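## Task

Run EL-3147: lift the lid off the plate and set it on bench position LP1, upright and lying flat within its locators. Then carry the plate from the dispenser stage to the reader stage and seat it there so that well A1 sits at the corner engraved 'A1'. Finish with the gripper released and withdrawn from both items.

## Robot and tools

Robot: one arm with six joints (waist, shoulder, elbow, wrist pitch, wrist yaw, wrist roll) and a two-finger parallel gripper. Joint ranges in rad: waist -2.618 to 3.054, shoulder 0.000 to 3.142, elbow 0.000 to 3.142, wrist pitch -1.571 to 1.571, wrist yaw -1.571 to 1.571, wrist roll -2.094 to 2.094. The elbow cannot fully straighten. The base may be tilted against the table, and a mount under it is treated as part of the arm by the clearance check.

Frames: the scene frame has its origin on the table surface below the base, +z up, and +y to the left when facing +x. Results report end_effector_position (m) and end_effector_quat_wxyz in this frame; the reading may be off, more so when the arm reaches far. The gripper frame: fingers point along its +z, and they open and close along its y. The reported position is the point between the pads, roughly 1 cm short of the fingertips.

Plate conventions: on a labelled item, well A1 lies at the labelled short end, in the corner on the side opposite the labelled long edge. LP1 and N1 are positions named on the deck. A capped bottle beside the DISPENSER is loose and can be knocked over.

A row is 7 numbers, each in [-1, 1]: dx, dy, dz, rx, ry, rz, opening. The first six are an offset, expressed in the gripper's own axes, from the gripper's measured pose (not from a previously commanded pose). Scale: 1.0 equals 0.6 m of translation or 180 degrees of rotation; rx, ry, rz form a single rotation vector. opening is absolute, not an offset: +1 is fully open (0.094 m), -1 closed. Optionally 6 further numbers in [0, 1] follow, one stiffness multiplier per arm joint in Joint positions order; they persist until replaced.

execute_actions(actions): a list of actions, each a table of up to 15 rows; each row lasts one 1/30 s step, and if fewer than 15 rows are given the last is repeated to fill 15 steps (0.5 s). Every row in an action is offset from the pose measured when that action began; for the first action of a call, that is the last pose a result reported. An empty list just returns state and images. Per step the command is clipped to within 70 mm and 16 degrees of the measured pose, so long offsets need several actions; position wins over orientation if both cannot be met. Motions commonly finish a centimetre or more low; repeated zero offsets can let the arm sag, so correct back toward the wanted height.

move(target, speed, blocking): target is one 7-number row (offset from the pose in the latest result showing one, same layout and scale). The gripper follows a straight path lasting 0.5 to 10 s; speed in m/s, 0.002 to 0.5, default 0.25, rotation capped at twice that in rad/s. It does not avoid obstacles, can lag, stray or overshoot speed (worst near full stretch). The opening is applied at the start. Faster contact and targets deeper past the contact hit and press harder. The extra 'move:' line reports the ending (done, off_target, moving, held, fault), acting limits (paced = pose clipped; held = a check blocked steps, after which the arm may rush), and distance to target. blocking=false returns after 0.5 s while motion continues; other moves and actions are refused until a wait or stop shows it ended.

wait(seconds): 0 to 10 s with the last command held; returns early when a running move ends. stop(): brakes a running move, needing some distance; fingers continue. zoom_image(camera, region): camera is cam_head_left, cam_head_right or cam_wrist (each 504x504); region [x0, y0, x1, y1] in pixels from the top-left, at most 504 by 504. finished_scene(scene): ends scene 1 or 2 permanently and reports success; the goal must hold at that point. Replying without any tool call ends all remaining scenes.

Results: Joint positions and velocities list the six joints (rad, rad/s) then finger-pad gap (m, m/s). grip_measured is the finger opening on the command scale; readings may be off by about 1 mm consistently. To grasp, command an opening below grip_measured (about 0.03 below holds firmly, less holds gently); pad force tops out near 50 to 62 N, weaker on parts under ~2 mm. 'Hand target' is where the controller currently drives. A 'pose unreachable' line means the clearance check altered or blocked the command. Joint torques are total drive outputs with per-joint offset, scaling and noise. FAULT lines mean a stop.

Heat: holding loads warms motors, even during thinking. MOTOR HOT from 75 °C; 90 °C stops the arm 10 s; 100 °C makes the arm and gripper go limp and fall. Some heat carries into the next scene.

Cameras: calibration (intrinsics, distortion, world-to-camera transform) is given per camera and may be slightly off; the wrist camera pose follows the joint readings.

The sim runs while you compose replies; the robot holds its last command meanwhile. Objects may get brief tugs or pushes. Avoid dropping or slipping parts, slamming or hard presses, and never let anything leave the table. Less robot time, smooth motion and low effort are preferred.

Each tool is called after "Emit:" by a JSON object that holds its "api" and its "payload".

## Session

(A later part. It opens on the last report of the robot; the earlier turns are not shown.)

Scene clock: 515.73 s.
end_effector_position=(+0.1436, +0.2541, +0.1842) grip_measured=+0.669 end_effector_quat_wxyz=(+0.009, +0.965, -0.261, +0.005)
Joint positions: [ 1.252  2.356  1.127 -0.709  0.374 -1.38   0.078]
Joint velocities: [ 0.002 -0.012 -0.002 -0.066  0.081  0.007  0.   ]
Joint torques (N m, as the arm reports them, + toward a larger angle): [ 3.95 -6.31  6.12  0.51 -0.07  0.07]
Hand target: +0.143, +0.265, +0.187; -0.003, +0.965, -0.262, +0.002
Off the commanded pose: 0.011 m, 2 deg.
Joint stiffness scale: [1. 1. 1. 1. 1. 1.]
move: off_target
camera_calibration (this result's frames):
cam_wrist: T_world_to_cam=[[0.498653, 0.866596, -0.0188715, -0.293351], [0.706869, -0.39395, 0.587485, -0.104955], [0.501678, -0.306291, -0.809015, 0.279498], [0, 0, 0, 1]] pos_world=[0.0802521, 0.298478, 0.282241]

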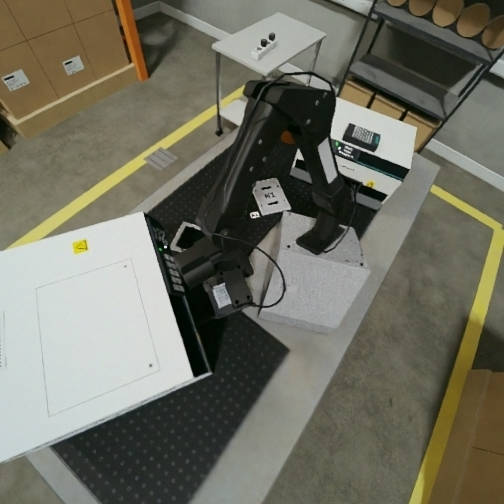

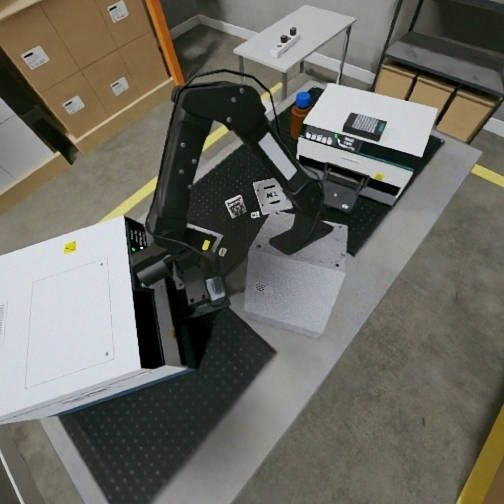

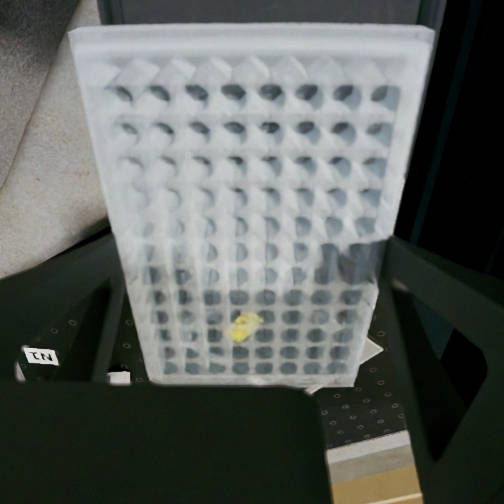

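Emit:
{"api": "zoom_image", "payload": {"camera": "cam_wrist", "region": [60, 0, 260, 60]}}

Emit:
{"api": "zoom_image", "payload": {"camera": "cam_wrist", "region": [360, 0, 480, 250]}}

Emit:
{"api": "zoom_image", "payload": {"camera": "cam_head_right", "region": [120, 230, 250, 350]}}

Region (60, 0, 260, 60) of cam_wrist's 504x504 image, scaled by 2.520, with more detail than that image has; it fills the top 151 rows of this view, and the rest is white.

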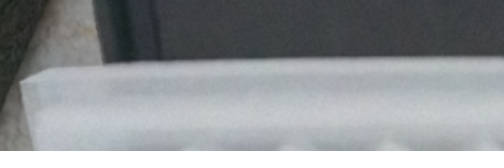

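Region (360, 0, 480, 250) of cam_wrist's 504x504 image, scaled by 2.016, with more detail than that image has; it fills the left 242 columns of this view, and the rest is white.

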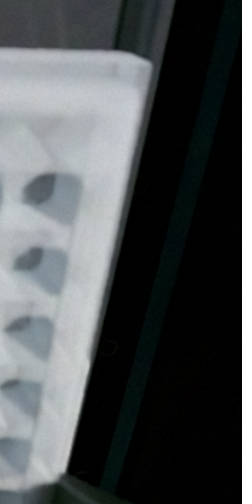

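Region (120, 230, 250, 350) of cam_head_right's 504x504 image, scaled by 3.877, with more detail than that image has; it fills the top 465 rows of this view, and the rest is white.

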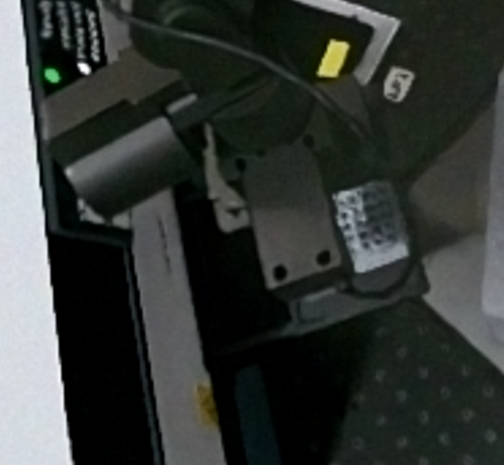

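Emit:
{"api": "move", "payload": {"target": [-0.015,-0.0005,0.030,0.006,-0.0005,0.0004,0.635], "speed": 0.04}}

Scene clock: 545.80 s.
end_effector_position=(+0.1406, +0.2609, +0.1704) grip_measured=+0.669 end_effector_quat_wxyz=(-0.005, +0.964, -0.266, +0.006)
Joint positions: [ 1.252  2.386  1.101 -0.622  0.375 -1.38   0.078]
Joint velocities: [-0.022  0.002 -0.012 -0.022 -0.051  0.066  0.001]
Joint torques (N m, as the arm reports them, + toward a larger angle): [ 3.63 -6.67  3.44  0.64  0.    0.03]
Hand target: +0.136, +0.258, +0.166; -0.000, +0.965, -0.261, +0.007
Off the commanded pose: 0.007 m, 1 deg.
Joint stiffness scale: [1. 1. 1. 1. 1. 1.]
move: done
camera_calibration (this result's frames):
cam_wrist: T_world_to_cam=[[0.507951, 0.86134, 0.00889223, -0.302673], [0.696765, -0.416923, 0.583689, -0.0839466], [0.506463, -0.29029, -0.811928, 0.267614], [0, 0, 0, 1]] pos_world=[0.0766978, 0.303391, 0.268973]

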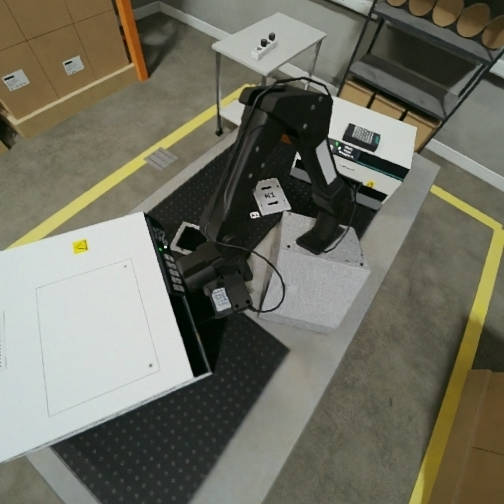

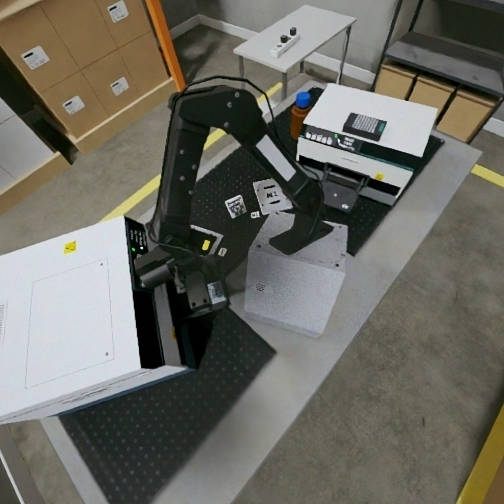

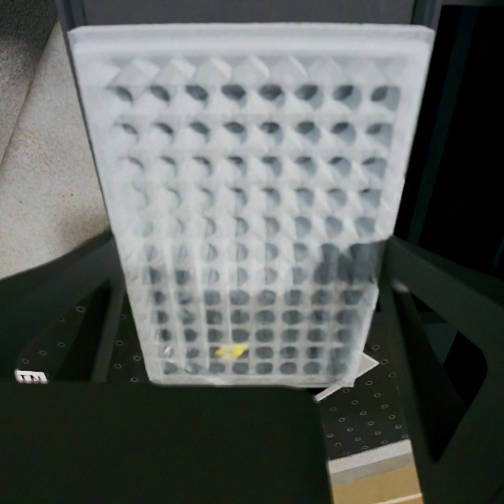

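Emit:
{"api": "zoom_image", "payload": {"camera": "cam_wrist", "region": [40, 0, 160, 120]}}

Emit:
{"api": "zoom_image", "payload": {"camera": "cam_wrist", "region": [370, 0, 490, 120]}}

Emit:
{"api": "zoom_image", "payload": {"camera": "cam_wrist", "region": [110, 280, 400, 400]}}

Region (40, 0, 160, 120) of cam_wrist's 504x504 image, scaled by 4.200, with more detail than that image has.

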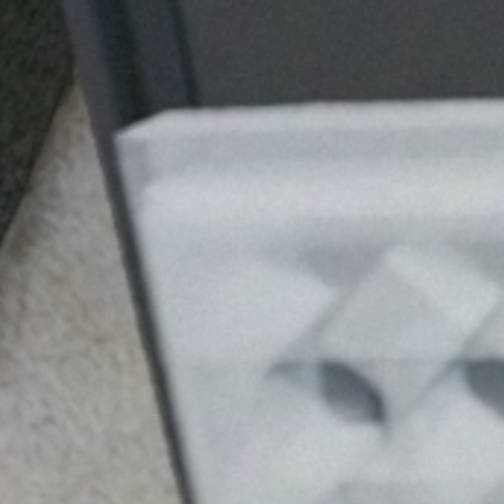

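Region (370, 0, 490, 120) of cam_wrist's 504x504 image, scaled by 4.200, with more detail than that image has.

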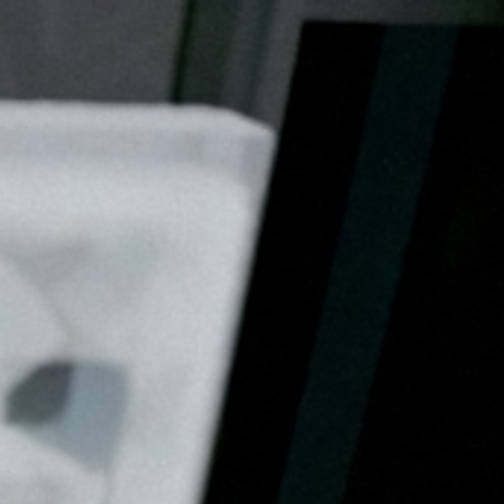

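Region (110, 280, 400, 400) of cam_wrist's 504x504 image, scaled by 1.738, with more detail than that image has; it fills the top 209 rows of this view, and the rest is white.

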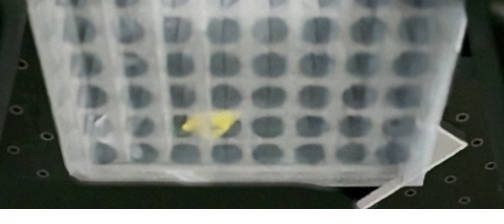

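Emit:
{"api": "execute_actions", "payload": {"actions": [[[-0.0113,0.0083,0.0003,0,0.0028,-0.0016,0.635],[-0.0155,0.019,0.0033,-0.0034,0.0046,-0.0062,0.635],[-0.0155,0.019,0.0033,-0.0034,0.0046,-0.0062,0.635],[-0.0113,0.0083,0.0003,0,0.0028,-0.0016,0.635]]]}}

Scene clock: 573.87 s.
end_effector_position=(+0.1372, +0.2607, +0.1703) grip_measured=+0.669 end_effector_quat_wxyz=(-0.006, +0.963, -0.269, +0.009)
Joint positions: [ 1.264  2.386  1.093 -0.618  0.376 -1.363  0.078]
Joint velocities: [ 0.007  0.017 -0.012  0.066 -0.022  0.037 -0.001]
Joint torques (N m, as the arm reports them, + toward a larger angle): [ 4.45 -7.12  3.54  0.53  0.01  0.11]
Hand target: +0.132, +0.260, +0.170; -0.004, +0.965, -0.263, +0.010
Off the commanded pose: 0.005 m, 1 deg.
Joint stiffness scale: [1. 1. 1. 1. 1. 1.]
camera_calibration (this result's frames):
cam_wrist: T_world_to_cam=[[0.512698, 0.858501, 0.0108129, -0.301001], [0.691475, -0.420349, 0.58751, -0.0807], [0.508923, -0.293738, -0.809144, 0.269289], [0, 0, 0, 1]] pos_world=[0.0730773, 0.303588, 0.268561]

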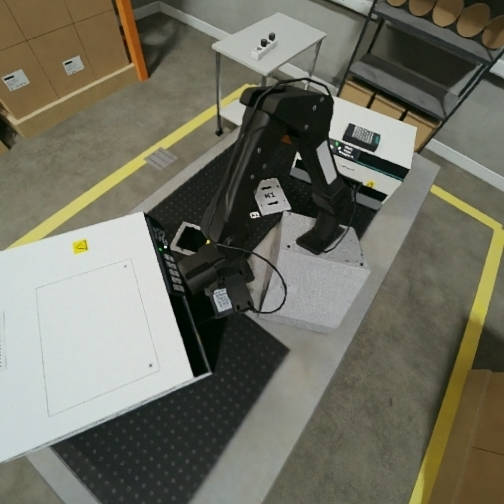

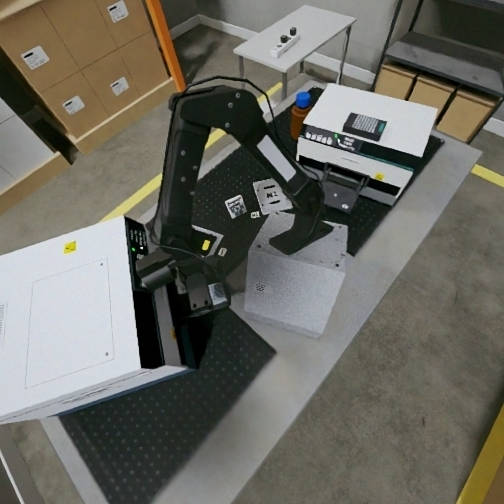

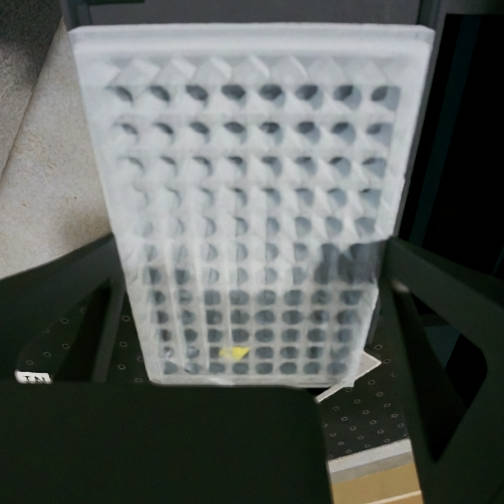

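Emit:
{"api": "zoom_image", "payload": {"camera": "cam_wrist", "region": [50, 0, 170, 60]}}

Emit:
{"api": "zoom_image", "payload": {"camera": "cam_wrist", "region": [350, 0, 470, 60]}}

Emit:
{"api": "zoom_image", "payload": {"camera": "cam_wrist", "region": [340, 40, 460, 360]}}

Region (50, 0, 170, 60) of cam_wrist's 504x504 image, scaled by 4.200, with more detail than that image has.

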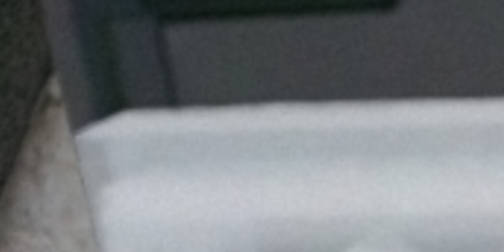

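Region (350, 0, 470, 60) of cam_wrist's 504x504 image, scaled by 4.200, with more detail than that image has.

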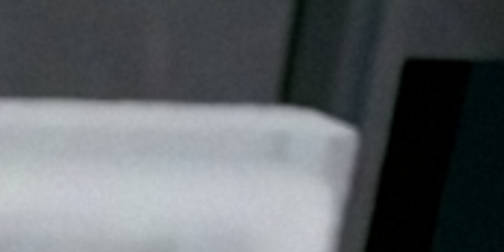

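Region (340, 40, 460, 360) of cam_wrist's 504x504 image, scaled by 1.575, with more detail than that image has; it fills the left 189 columns of this view, and the rest is white.

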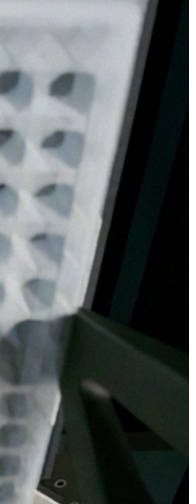

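Emit:
{"api": "execute_actions", "payload": {"actions": [[[-0.0095,0.0063,0.0098,-0.004,-0.0016,-0.0107,0.635],[-0.0095,0.0063,0.0098,-0.004,-0.0016,-0.0107,0.635],[-0.0118,0.0083,0.0167,-0.0063,-0.0011,-0.0116,0.635],[-0.0118,0.0083,0.0167,-0.0063,-0.0011,-0.0116,0.635],[-0.0103,0.002,0.0098,-0.0008,-0.0022,-0.0094,0.635]]]}}

Scene clock: 596.77 s.
end_effector_position=(+0.1363, +0.2620, +0.1668) grip_measured=+0.669 end_effector_quat_wxyz=(-0.006, +0.965, -0.261, +0.009)
Joint positions: [ 1.264  2.399  1.093 -0.606  0.376 -1.378  0.078]
Joint velocities: [ 0.007 -0.002 -0.007  0.037 -0.022 -0.037  0.001]
Joint torques (N m, as the arm reports them, + toward a larger angle): [ 3.78 -6.77  3.83  0.63 -0.04 -0.05]
Hand target: +0.132, +0.263, +0.164; -0.005, +0.967, -0.254, +0.005
Off the commanded pose: 0.005 m, 1 deg.
Joint stiffness scale: [1. 1. 1. 1. 1. 1.]
camera_calibration (this result's frames):
cam_wrist: T_world_to_cam=[[0.49954, 0.866226, 0.0105958, -0.301744], [0.697752, -0.409573, 0.587701, -0.0811146], [0.513421, -0.286187, -0.809009, 0.264667], [0, 0, 0, 1]] pos_world=[0.0714454, 0.3039, 0.264986]

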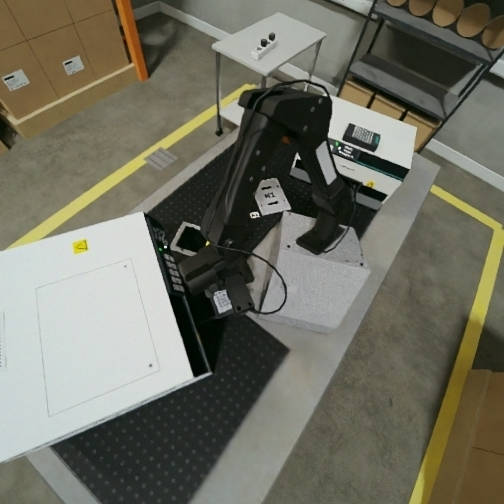

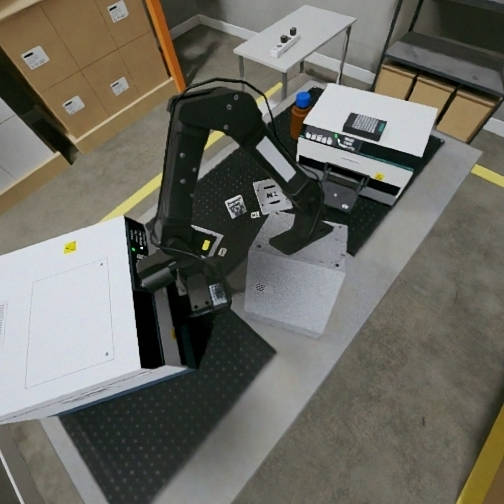

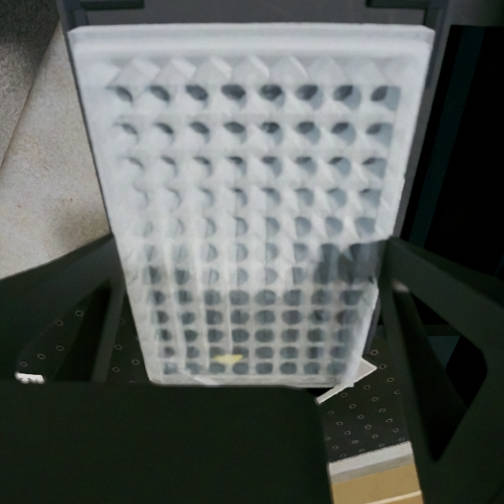

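Emit:
{"api": "zoom_image", "payload": {"camera": "cam_wrist", "region": [50, 0, 170, 60]}}

Emit:
{"api": "zoom_image", "payload": {"camera": "cam_wrist", "region": [350, 0, 470, 60]}}

Emit:
{"api": "zoom_image", "payload": {"camera": "cam_wrist", "region": [110, 280, 400, 400]}}

Region (50, 0, 170, 60) of cam_wrist's 504x504 image, scaled by 4.200, with more detail than that image has.

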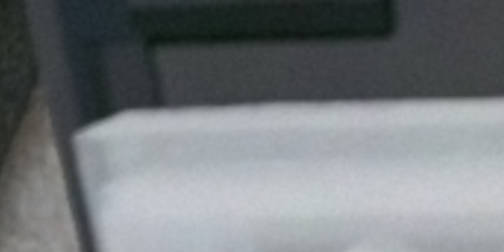

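Region (350, 0, 470, 60) of cam_wrist's 504x504 image, scaled by 4.200, with more detail than that image has.

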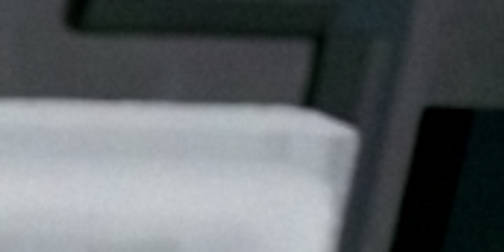

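Region (110, 280, 400, 400) of cam_wrist's 504x504 image, scaled by 1.738, with more detail than that image has; it fills the top 209 rows of this view, and the rest is white.

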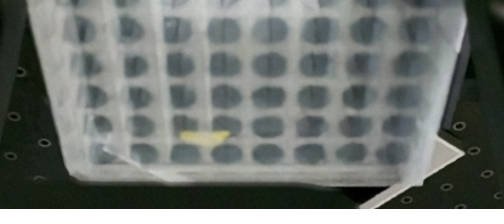

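Emit:
{"api": "execute_actions", "payload": {"actions": [[[-0.0107,0.0063,0.0098,-0.0039,-0.0029,-0.0074,0.635],[-0.0107,0.0063,0.0098,-0.0039,-0.0029,-0.0074,0.635],[-0.0107,0.0063,0.0098,-0.0039,-0.0029,-0.0074,0.635],[-0.013,0.010,0.0175,-0.0074,-0.0022,-0.0088,0.635],[-0.0133,0.008,0.0175,-0.006,-0.0025,-0.0082,0.635],[-0.0132,0.0047,0.0157,-0.0034,-0.003,-0.0071,0.635],[-0.0135,0.003,0.0157,-0.0022,-0.0032,-0.0067,0.635],[-0.0138,0.0018,0.0157,-0.0013,-0.0034,-0.0063,0.635]]]}}

Scene clock: 614.73 s.
end_effector_position=(+0.1346, +0.2648, +0.1618) grip_measured=+0.669 end_effector_quat_wxyz=(-0.008, +0.966, -0.259, +0.007)
Joint positions: [ 1.264  2.416  1.093 -0.584  0.373 -1.385  0.078]
Joint velocities: [ 0.002  0.007 -0.022  0.007 -0.007 -0.007 -0.001]
Joint torques (N m, as the arm reports them, + toward a larger angle): [ 3.7  -6.39  3.76  0.65 -0.1  -0.05]
Hand target: +0.129, +0.265, +0.157; -0.005, +0.968, -0.251, +0.003
Off the commanded pose: 0.007 m, 1 deg.
Joint stiffness scale: [1. 1. 1. 1. 1. 1.]
camera_calibration (this result's frames):
cam_wrist: T_world_to_cam=[[0.495176, 0.868684, 0.0137467, -0.303902], [0.700939, -0.408805, 0.584433, -0.0759534], [0.513307, -0.279762, -0.811325, 0.260964], [0, 0, 0, 1]] pos_world=[0.0697691, 0.305952, 0.260294]

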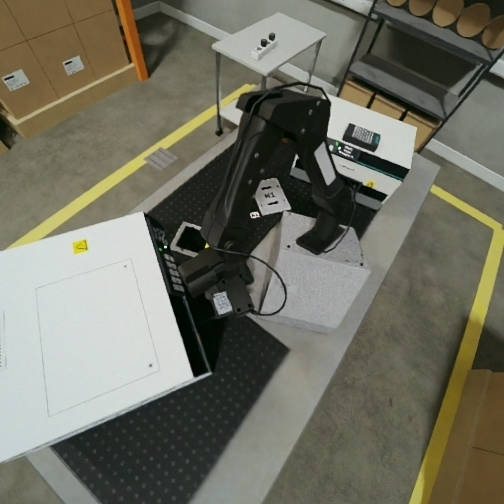

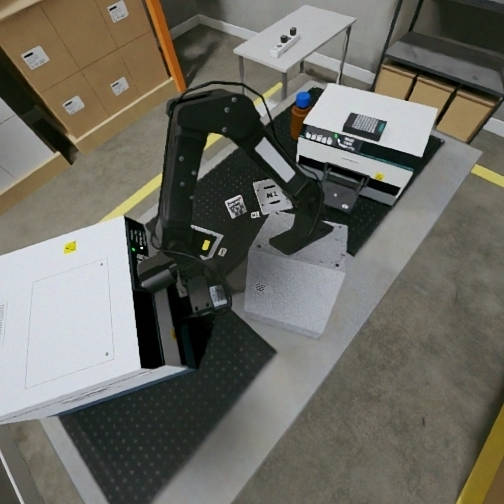

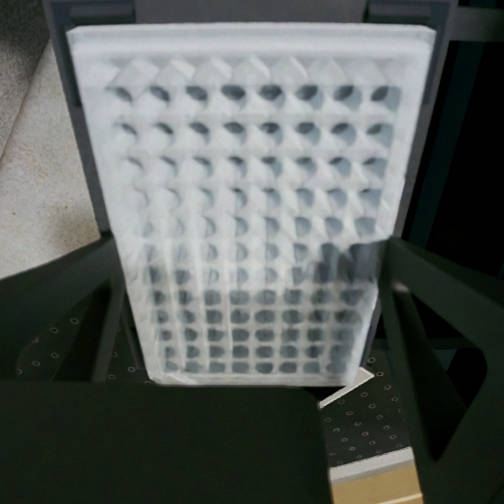

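Emit:
{"api": "zoom_image", "payload": {"camera": "cam_wrist", "region": [40, 0, 160, 80]}}

Emit:
{"api": "zoom_image", "payload": {"camera": "cam_wrist", "region": [350, 0, 470, 80]}}

Emit:
{"api": "zoom_image", "payload": {"camera": "cam_wrist", "region": [110, 280, 400, 400]}}

Region (40, 0, 160, 80) of cam_wrist's 504x504 image, scaled by 4.200, with more detail than that image has.

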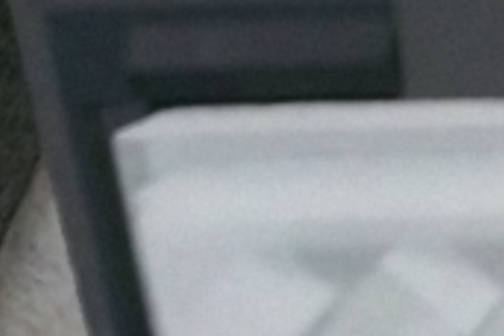

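Region (350, 0, 470, 80) of cam_wrist's 504x504 image, scaled by 4.200, with more detail than that image has.

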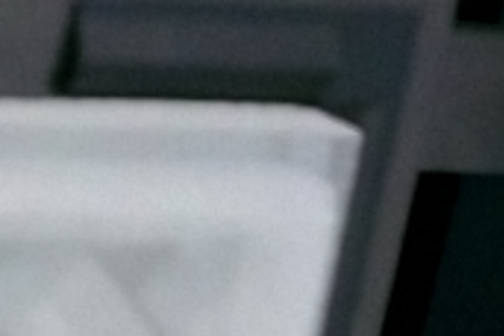

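Region (110, 280, 400, 400) of cam_wrist's 504x504 image, scaled by 1.738, with more detail than that image has; it fills the top 209 rows of this view, and the rest is white.

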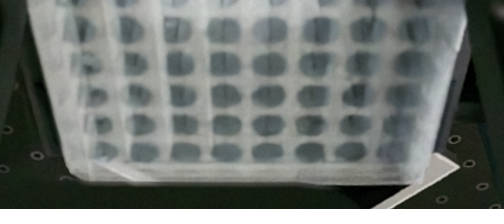

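Emit:
{"api": "zoom_image", "payload": {"camera": "cam_wrist", "region": [330, 300, 420, 400]}}

Emit:
{"api": "zoom_image", "payload": {"camera": "cam_wrist", "region": [100, 300, 190, 400]}}

Region (330, 300, 420, 400) of cam_wrist's 504x504 image, scaled by 5.040, with more detail than that image has; it fills the left 454 columns of this view, and the rest is white.

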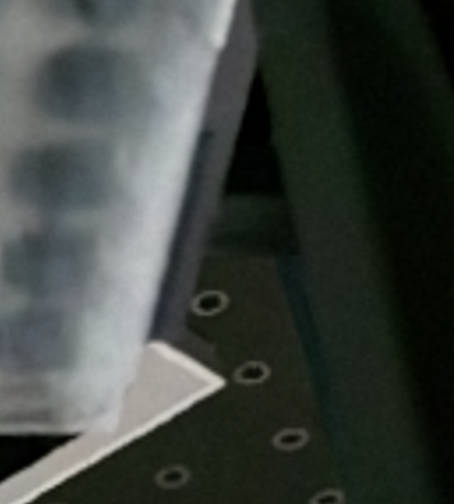

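Region (100, 300, 190, 400) of cam_wrist's 504x504 image, scaled by 5.040, with more detail than that image has; it fills the left 454 columns of this view, and the rest is white.

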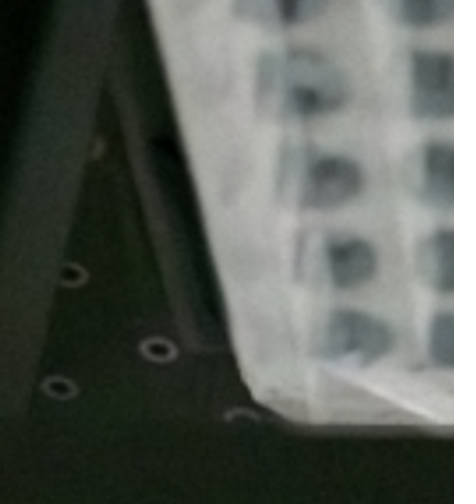

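Emit:
{"api": "execute_actions", "payload": {"actions": [[[-0.0058,0.0033,0.0027,-0.0008,-0.0006,-0.0028,0.65],[-0.0058,0.0033,0.0027,-0.0008,-0.0006,-0.0028,0.66],[-0.0058,0.0033,0.0027,-0.0008,-0.0006,-0.0028,0.665],[-0.0058,0.0033,0.0027,-0.0008,-0.0006,-0.0028,0.67],[-0.0058,0.0033,0.0027,-0.0008,-0.0006,-0.0028,0.675],[-0.0058,0.0033,0.0027,-0.0008,-0.0006,-0.0028,0.68],[-0.0058,0.0033,0.0027,-0.0008,-0.0006,-0.0028,0.69],[-0.0058,0.0033,0.0027,-0.0008,-0.0006,-0.0028,0.70],[-0.0058,0.0033,0.0027,-0.0008,-0.0006,-0.0028,0.72],[-0.0058,0.0033,0.0027,-0.0008,-0.0006,-0.0028,0.76],[-0.0058,0.0033,0.0027,-0.0008,-0.0006,-0.0028,0.82],[-0.0058,0.0033,0.0027,-0.0008,-0.0006,-0.0028,0.9],[-0.0058,0.0033,0.0027,-0.0008,-0.0006,-0.0028,1.0]]]}}

Scene clock: 637.53 s.
end_effector_position=(+0.1346, +0.2648, +0.1618) grip_measured=+1.000 end_effector_quat_wxyz=(-0.008, +0.966, -0.259, +0.007)
Joint positions: [ 1.264  2.416  1.093 -0.584  0.373 -1.385  0.094]
Joint velocities: [ 0.007  0.002  0.007  0.007 -0.051  0.007  0.   ]
Joint torques (N m, as the arm reports them, + toward a larger angle): [ 3.64 -6.95  3.8   0.59 -0.03  0.05]
Hand target: +0.131, +0.265, +0.160; -0.006, +0.967, -0.255, +0.006
Off the commanded pose: 0.004 m, 1 deg.
Joint stiffness scale: [1. 1. 1. 1. 1. 1.]
camera_calibration (this result's frames):
cam_wrist: T_world_to_cam=[[0.495176, 0.868684, 0.0137467, -0.303902], [0.700939, -0.408805, 0.584433, -0.0759534], [0.513307, -0.279762, -0.811325, 0.260964], [0, 0, 0, 1]] pos_world=[0.0697691, 0.305952, 0.260294]

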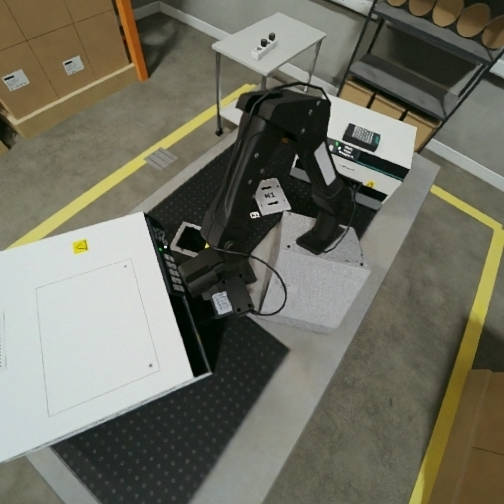

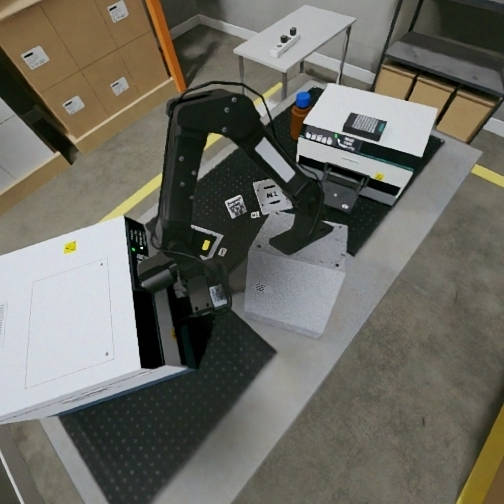

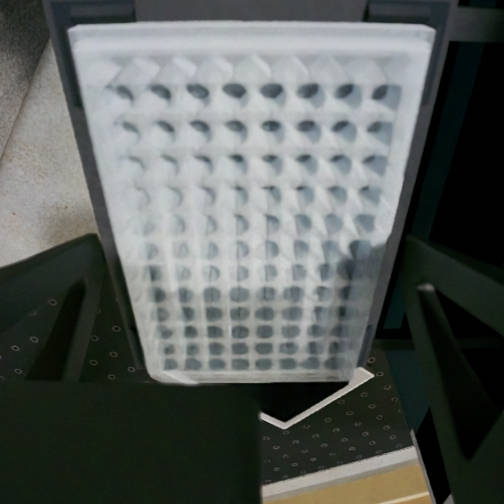

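Emit:
{"api": "move", "payload": {"target": [0.10,0.0,-0.17,0,0,0,1], "speed": 0.15}}

Scene clock: 641.07 s.
end_effector_position=(+0.1782, +0.2323, +0.2564) grip_measured=+1.000 end_effector_quat_wxyz=(+0.000, +0.967, -0.256, +0.008)
Joint positions: [ 1.22   2.161  1.223 -0.97   0.39  -1.43   0.094]
Joint velocities: [-0.002 -0.007 -0.007 -0.007  0.037 -0.051  0.   ]
Joint torques (N m, as the arm reports them, + toward a larger angle): [ 3.04 -7.86  6.46  0.3  -0.01 -0.04]
Hand target: +0.184, +0.234, +0.265; -0.008, +0.966, -0.259, +0.008
Off the commanded pose: 0.010 m, 1 deg.
Joint stiffness scale: [1. 1. 1. 1. 1. 1.]
move: done
camera_calibration (this result's frames):
cam_wrist: T_world_to_cam=[[0.489858, 0.871801, -0.00162563, -0.294435], [0.705249, -0.395177, 0.588608, -0.180142], [0.512506, -0.289481, -0.808417, 0.307931], [0, 0, 0, 1]] pos_world=[0.11346, 0.27464, 0.354491]

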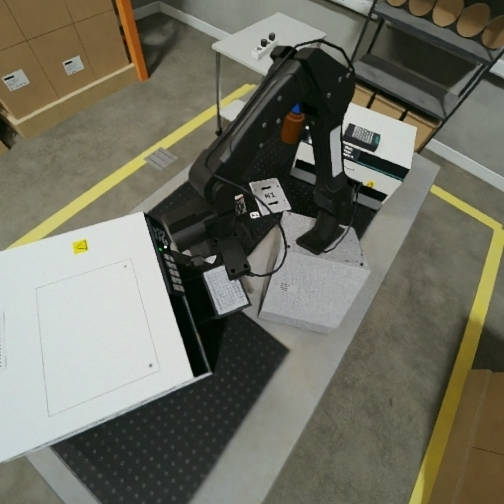

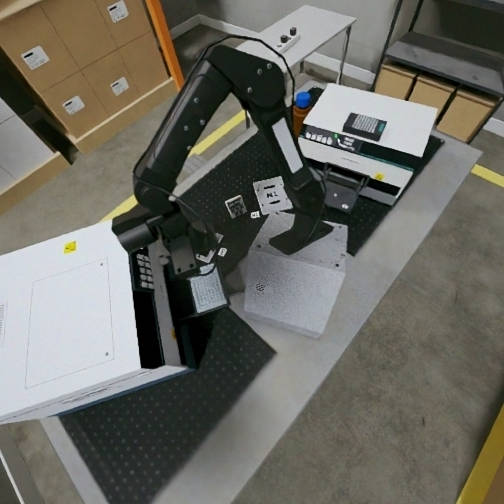

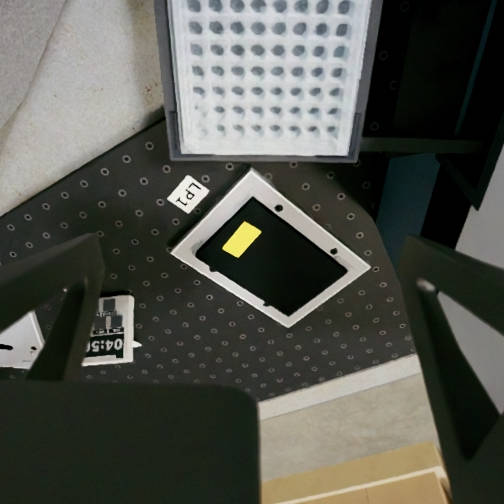

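Emit:
{"api": "zoom_image", "payload": {"camera": "cam_wrist", "region": [150, 70, 390, 180]}}

Emit:
{"api": "zoom_image", "payload": {"camera": "cam_wrist", "region": [165, 160, 305, 290]}}

Region (150, 70, 390, 180) of cam_wrist's 504x504 image, scaled by 2.100, with more detail than that image has; it fills the top 231 rows of this view, and the rest is white.

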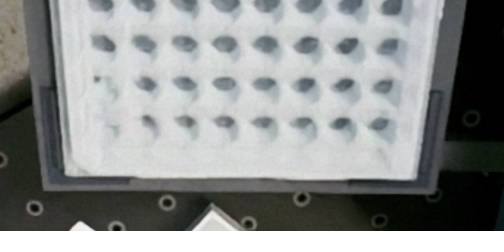

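Region (165, 160, 305, 290) of cam_wrist's 504x504 image, scaled by 3.600, with more detail than that image has; it fills the top 468 rows of this view, and the rest is white.

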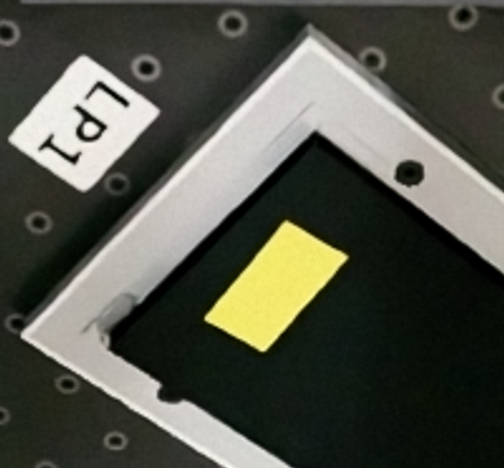

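Emit:
{"api": "move", "payload": {"target": [0.17,0.0,-0.02,0,0,0,1], "speed": 0.25}}

Scene clock: 649.00 s.
end_effector_position=(+0.2636, +0.1792, +0.2603) grip_measured=+1.000 end_effector_quat_wxyz=(+0.009, +0.966, -0.259, +0.005)
Joint positions: [ 0.955  2.077  1.3   -1.034  0.465 -1.694  0.094]
Joint velocities: [-0.017 -0.002 -0.007  0.007 -0.007 -0.007  0.   ]
Joint torques (N m, as the arm reports them, + toward a larger angle): [ 4.29 -7.74  6.28  0.2   0.04 -0.05]
Hand target: +0.267, +0.181, +0.271; -0.000, +0.967, -0.256, +0.009
Off the commanded pose: 0.011 m, 1 deg.
Joint stiffness scale: [1. 1. 1. 1. 1. 1.]
move: off_target
camera_calibration (this result's frames):
cam_wrist: T_world_to_cam=[[0.496201, 0.867988, -0.0195194, -0.286239], [0.707861, -0.391439, 0.58797, -0.264767], [0.50271, -0.305568, -0.808647, 0.257453], [0, 0, 0, 1]] pos_world=[0.200025, 0.223481, 0.358277]

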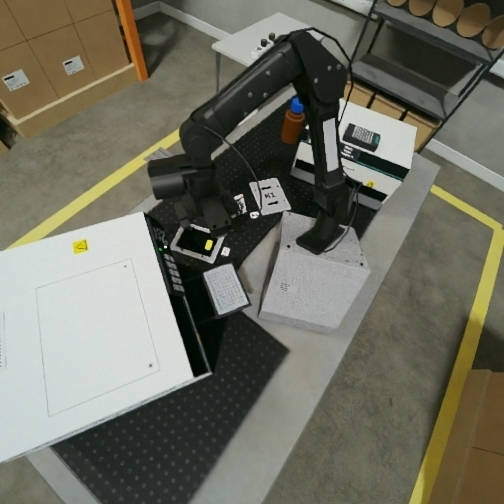

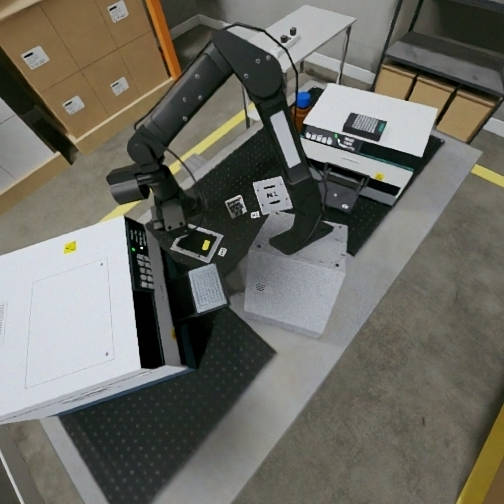

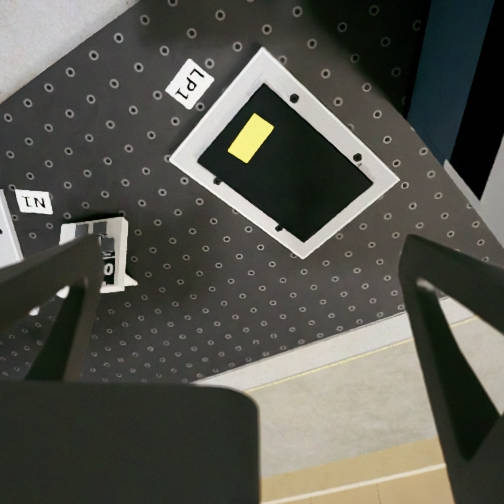

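Emit:
{"api": "zoom_image", "payload": {"camera": "cam_wrist", "region": [165, 40, 405, 265]}}

Emit:
{"api": "zoom_image", "payload": {"camera": "cam_wrist", "region": [230, 55, 310, 125]}}

Region (165, 40, 405, 265) of cam_wrist's 504x504 image, scaled by 2.100, with more detail than that image has; it fills the top 472 rows of this view, and the rest is white.

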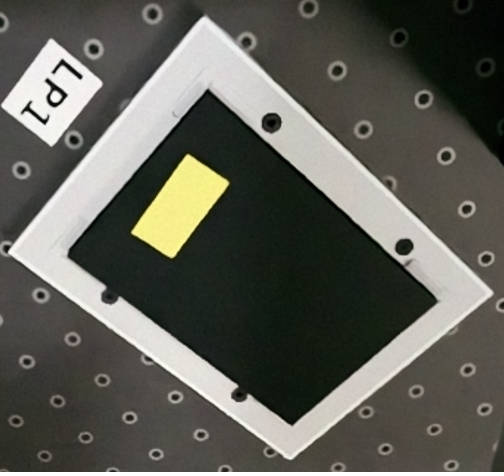

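Region (230, 55, 310, 125) of cam_wrist's 504x504 image, scaled by 6.300, with more detail than that image has; it fills the top 441 rows of this view, and the rest is white.

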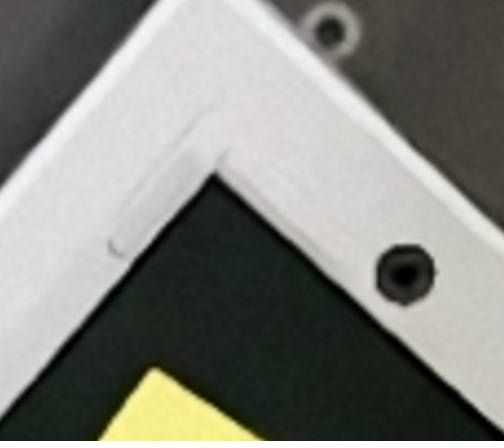

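Emit:
{"api": "finished_scene", "payload": {"scene": 2}}

The scene is finished: the task was done.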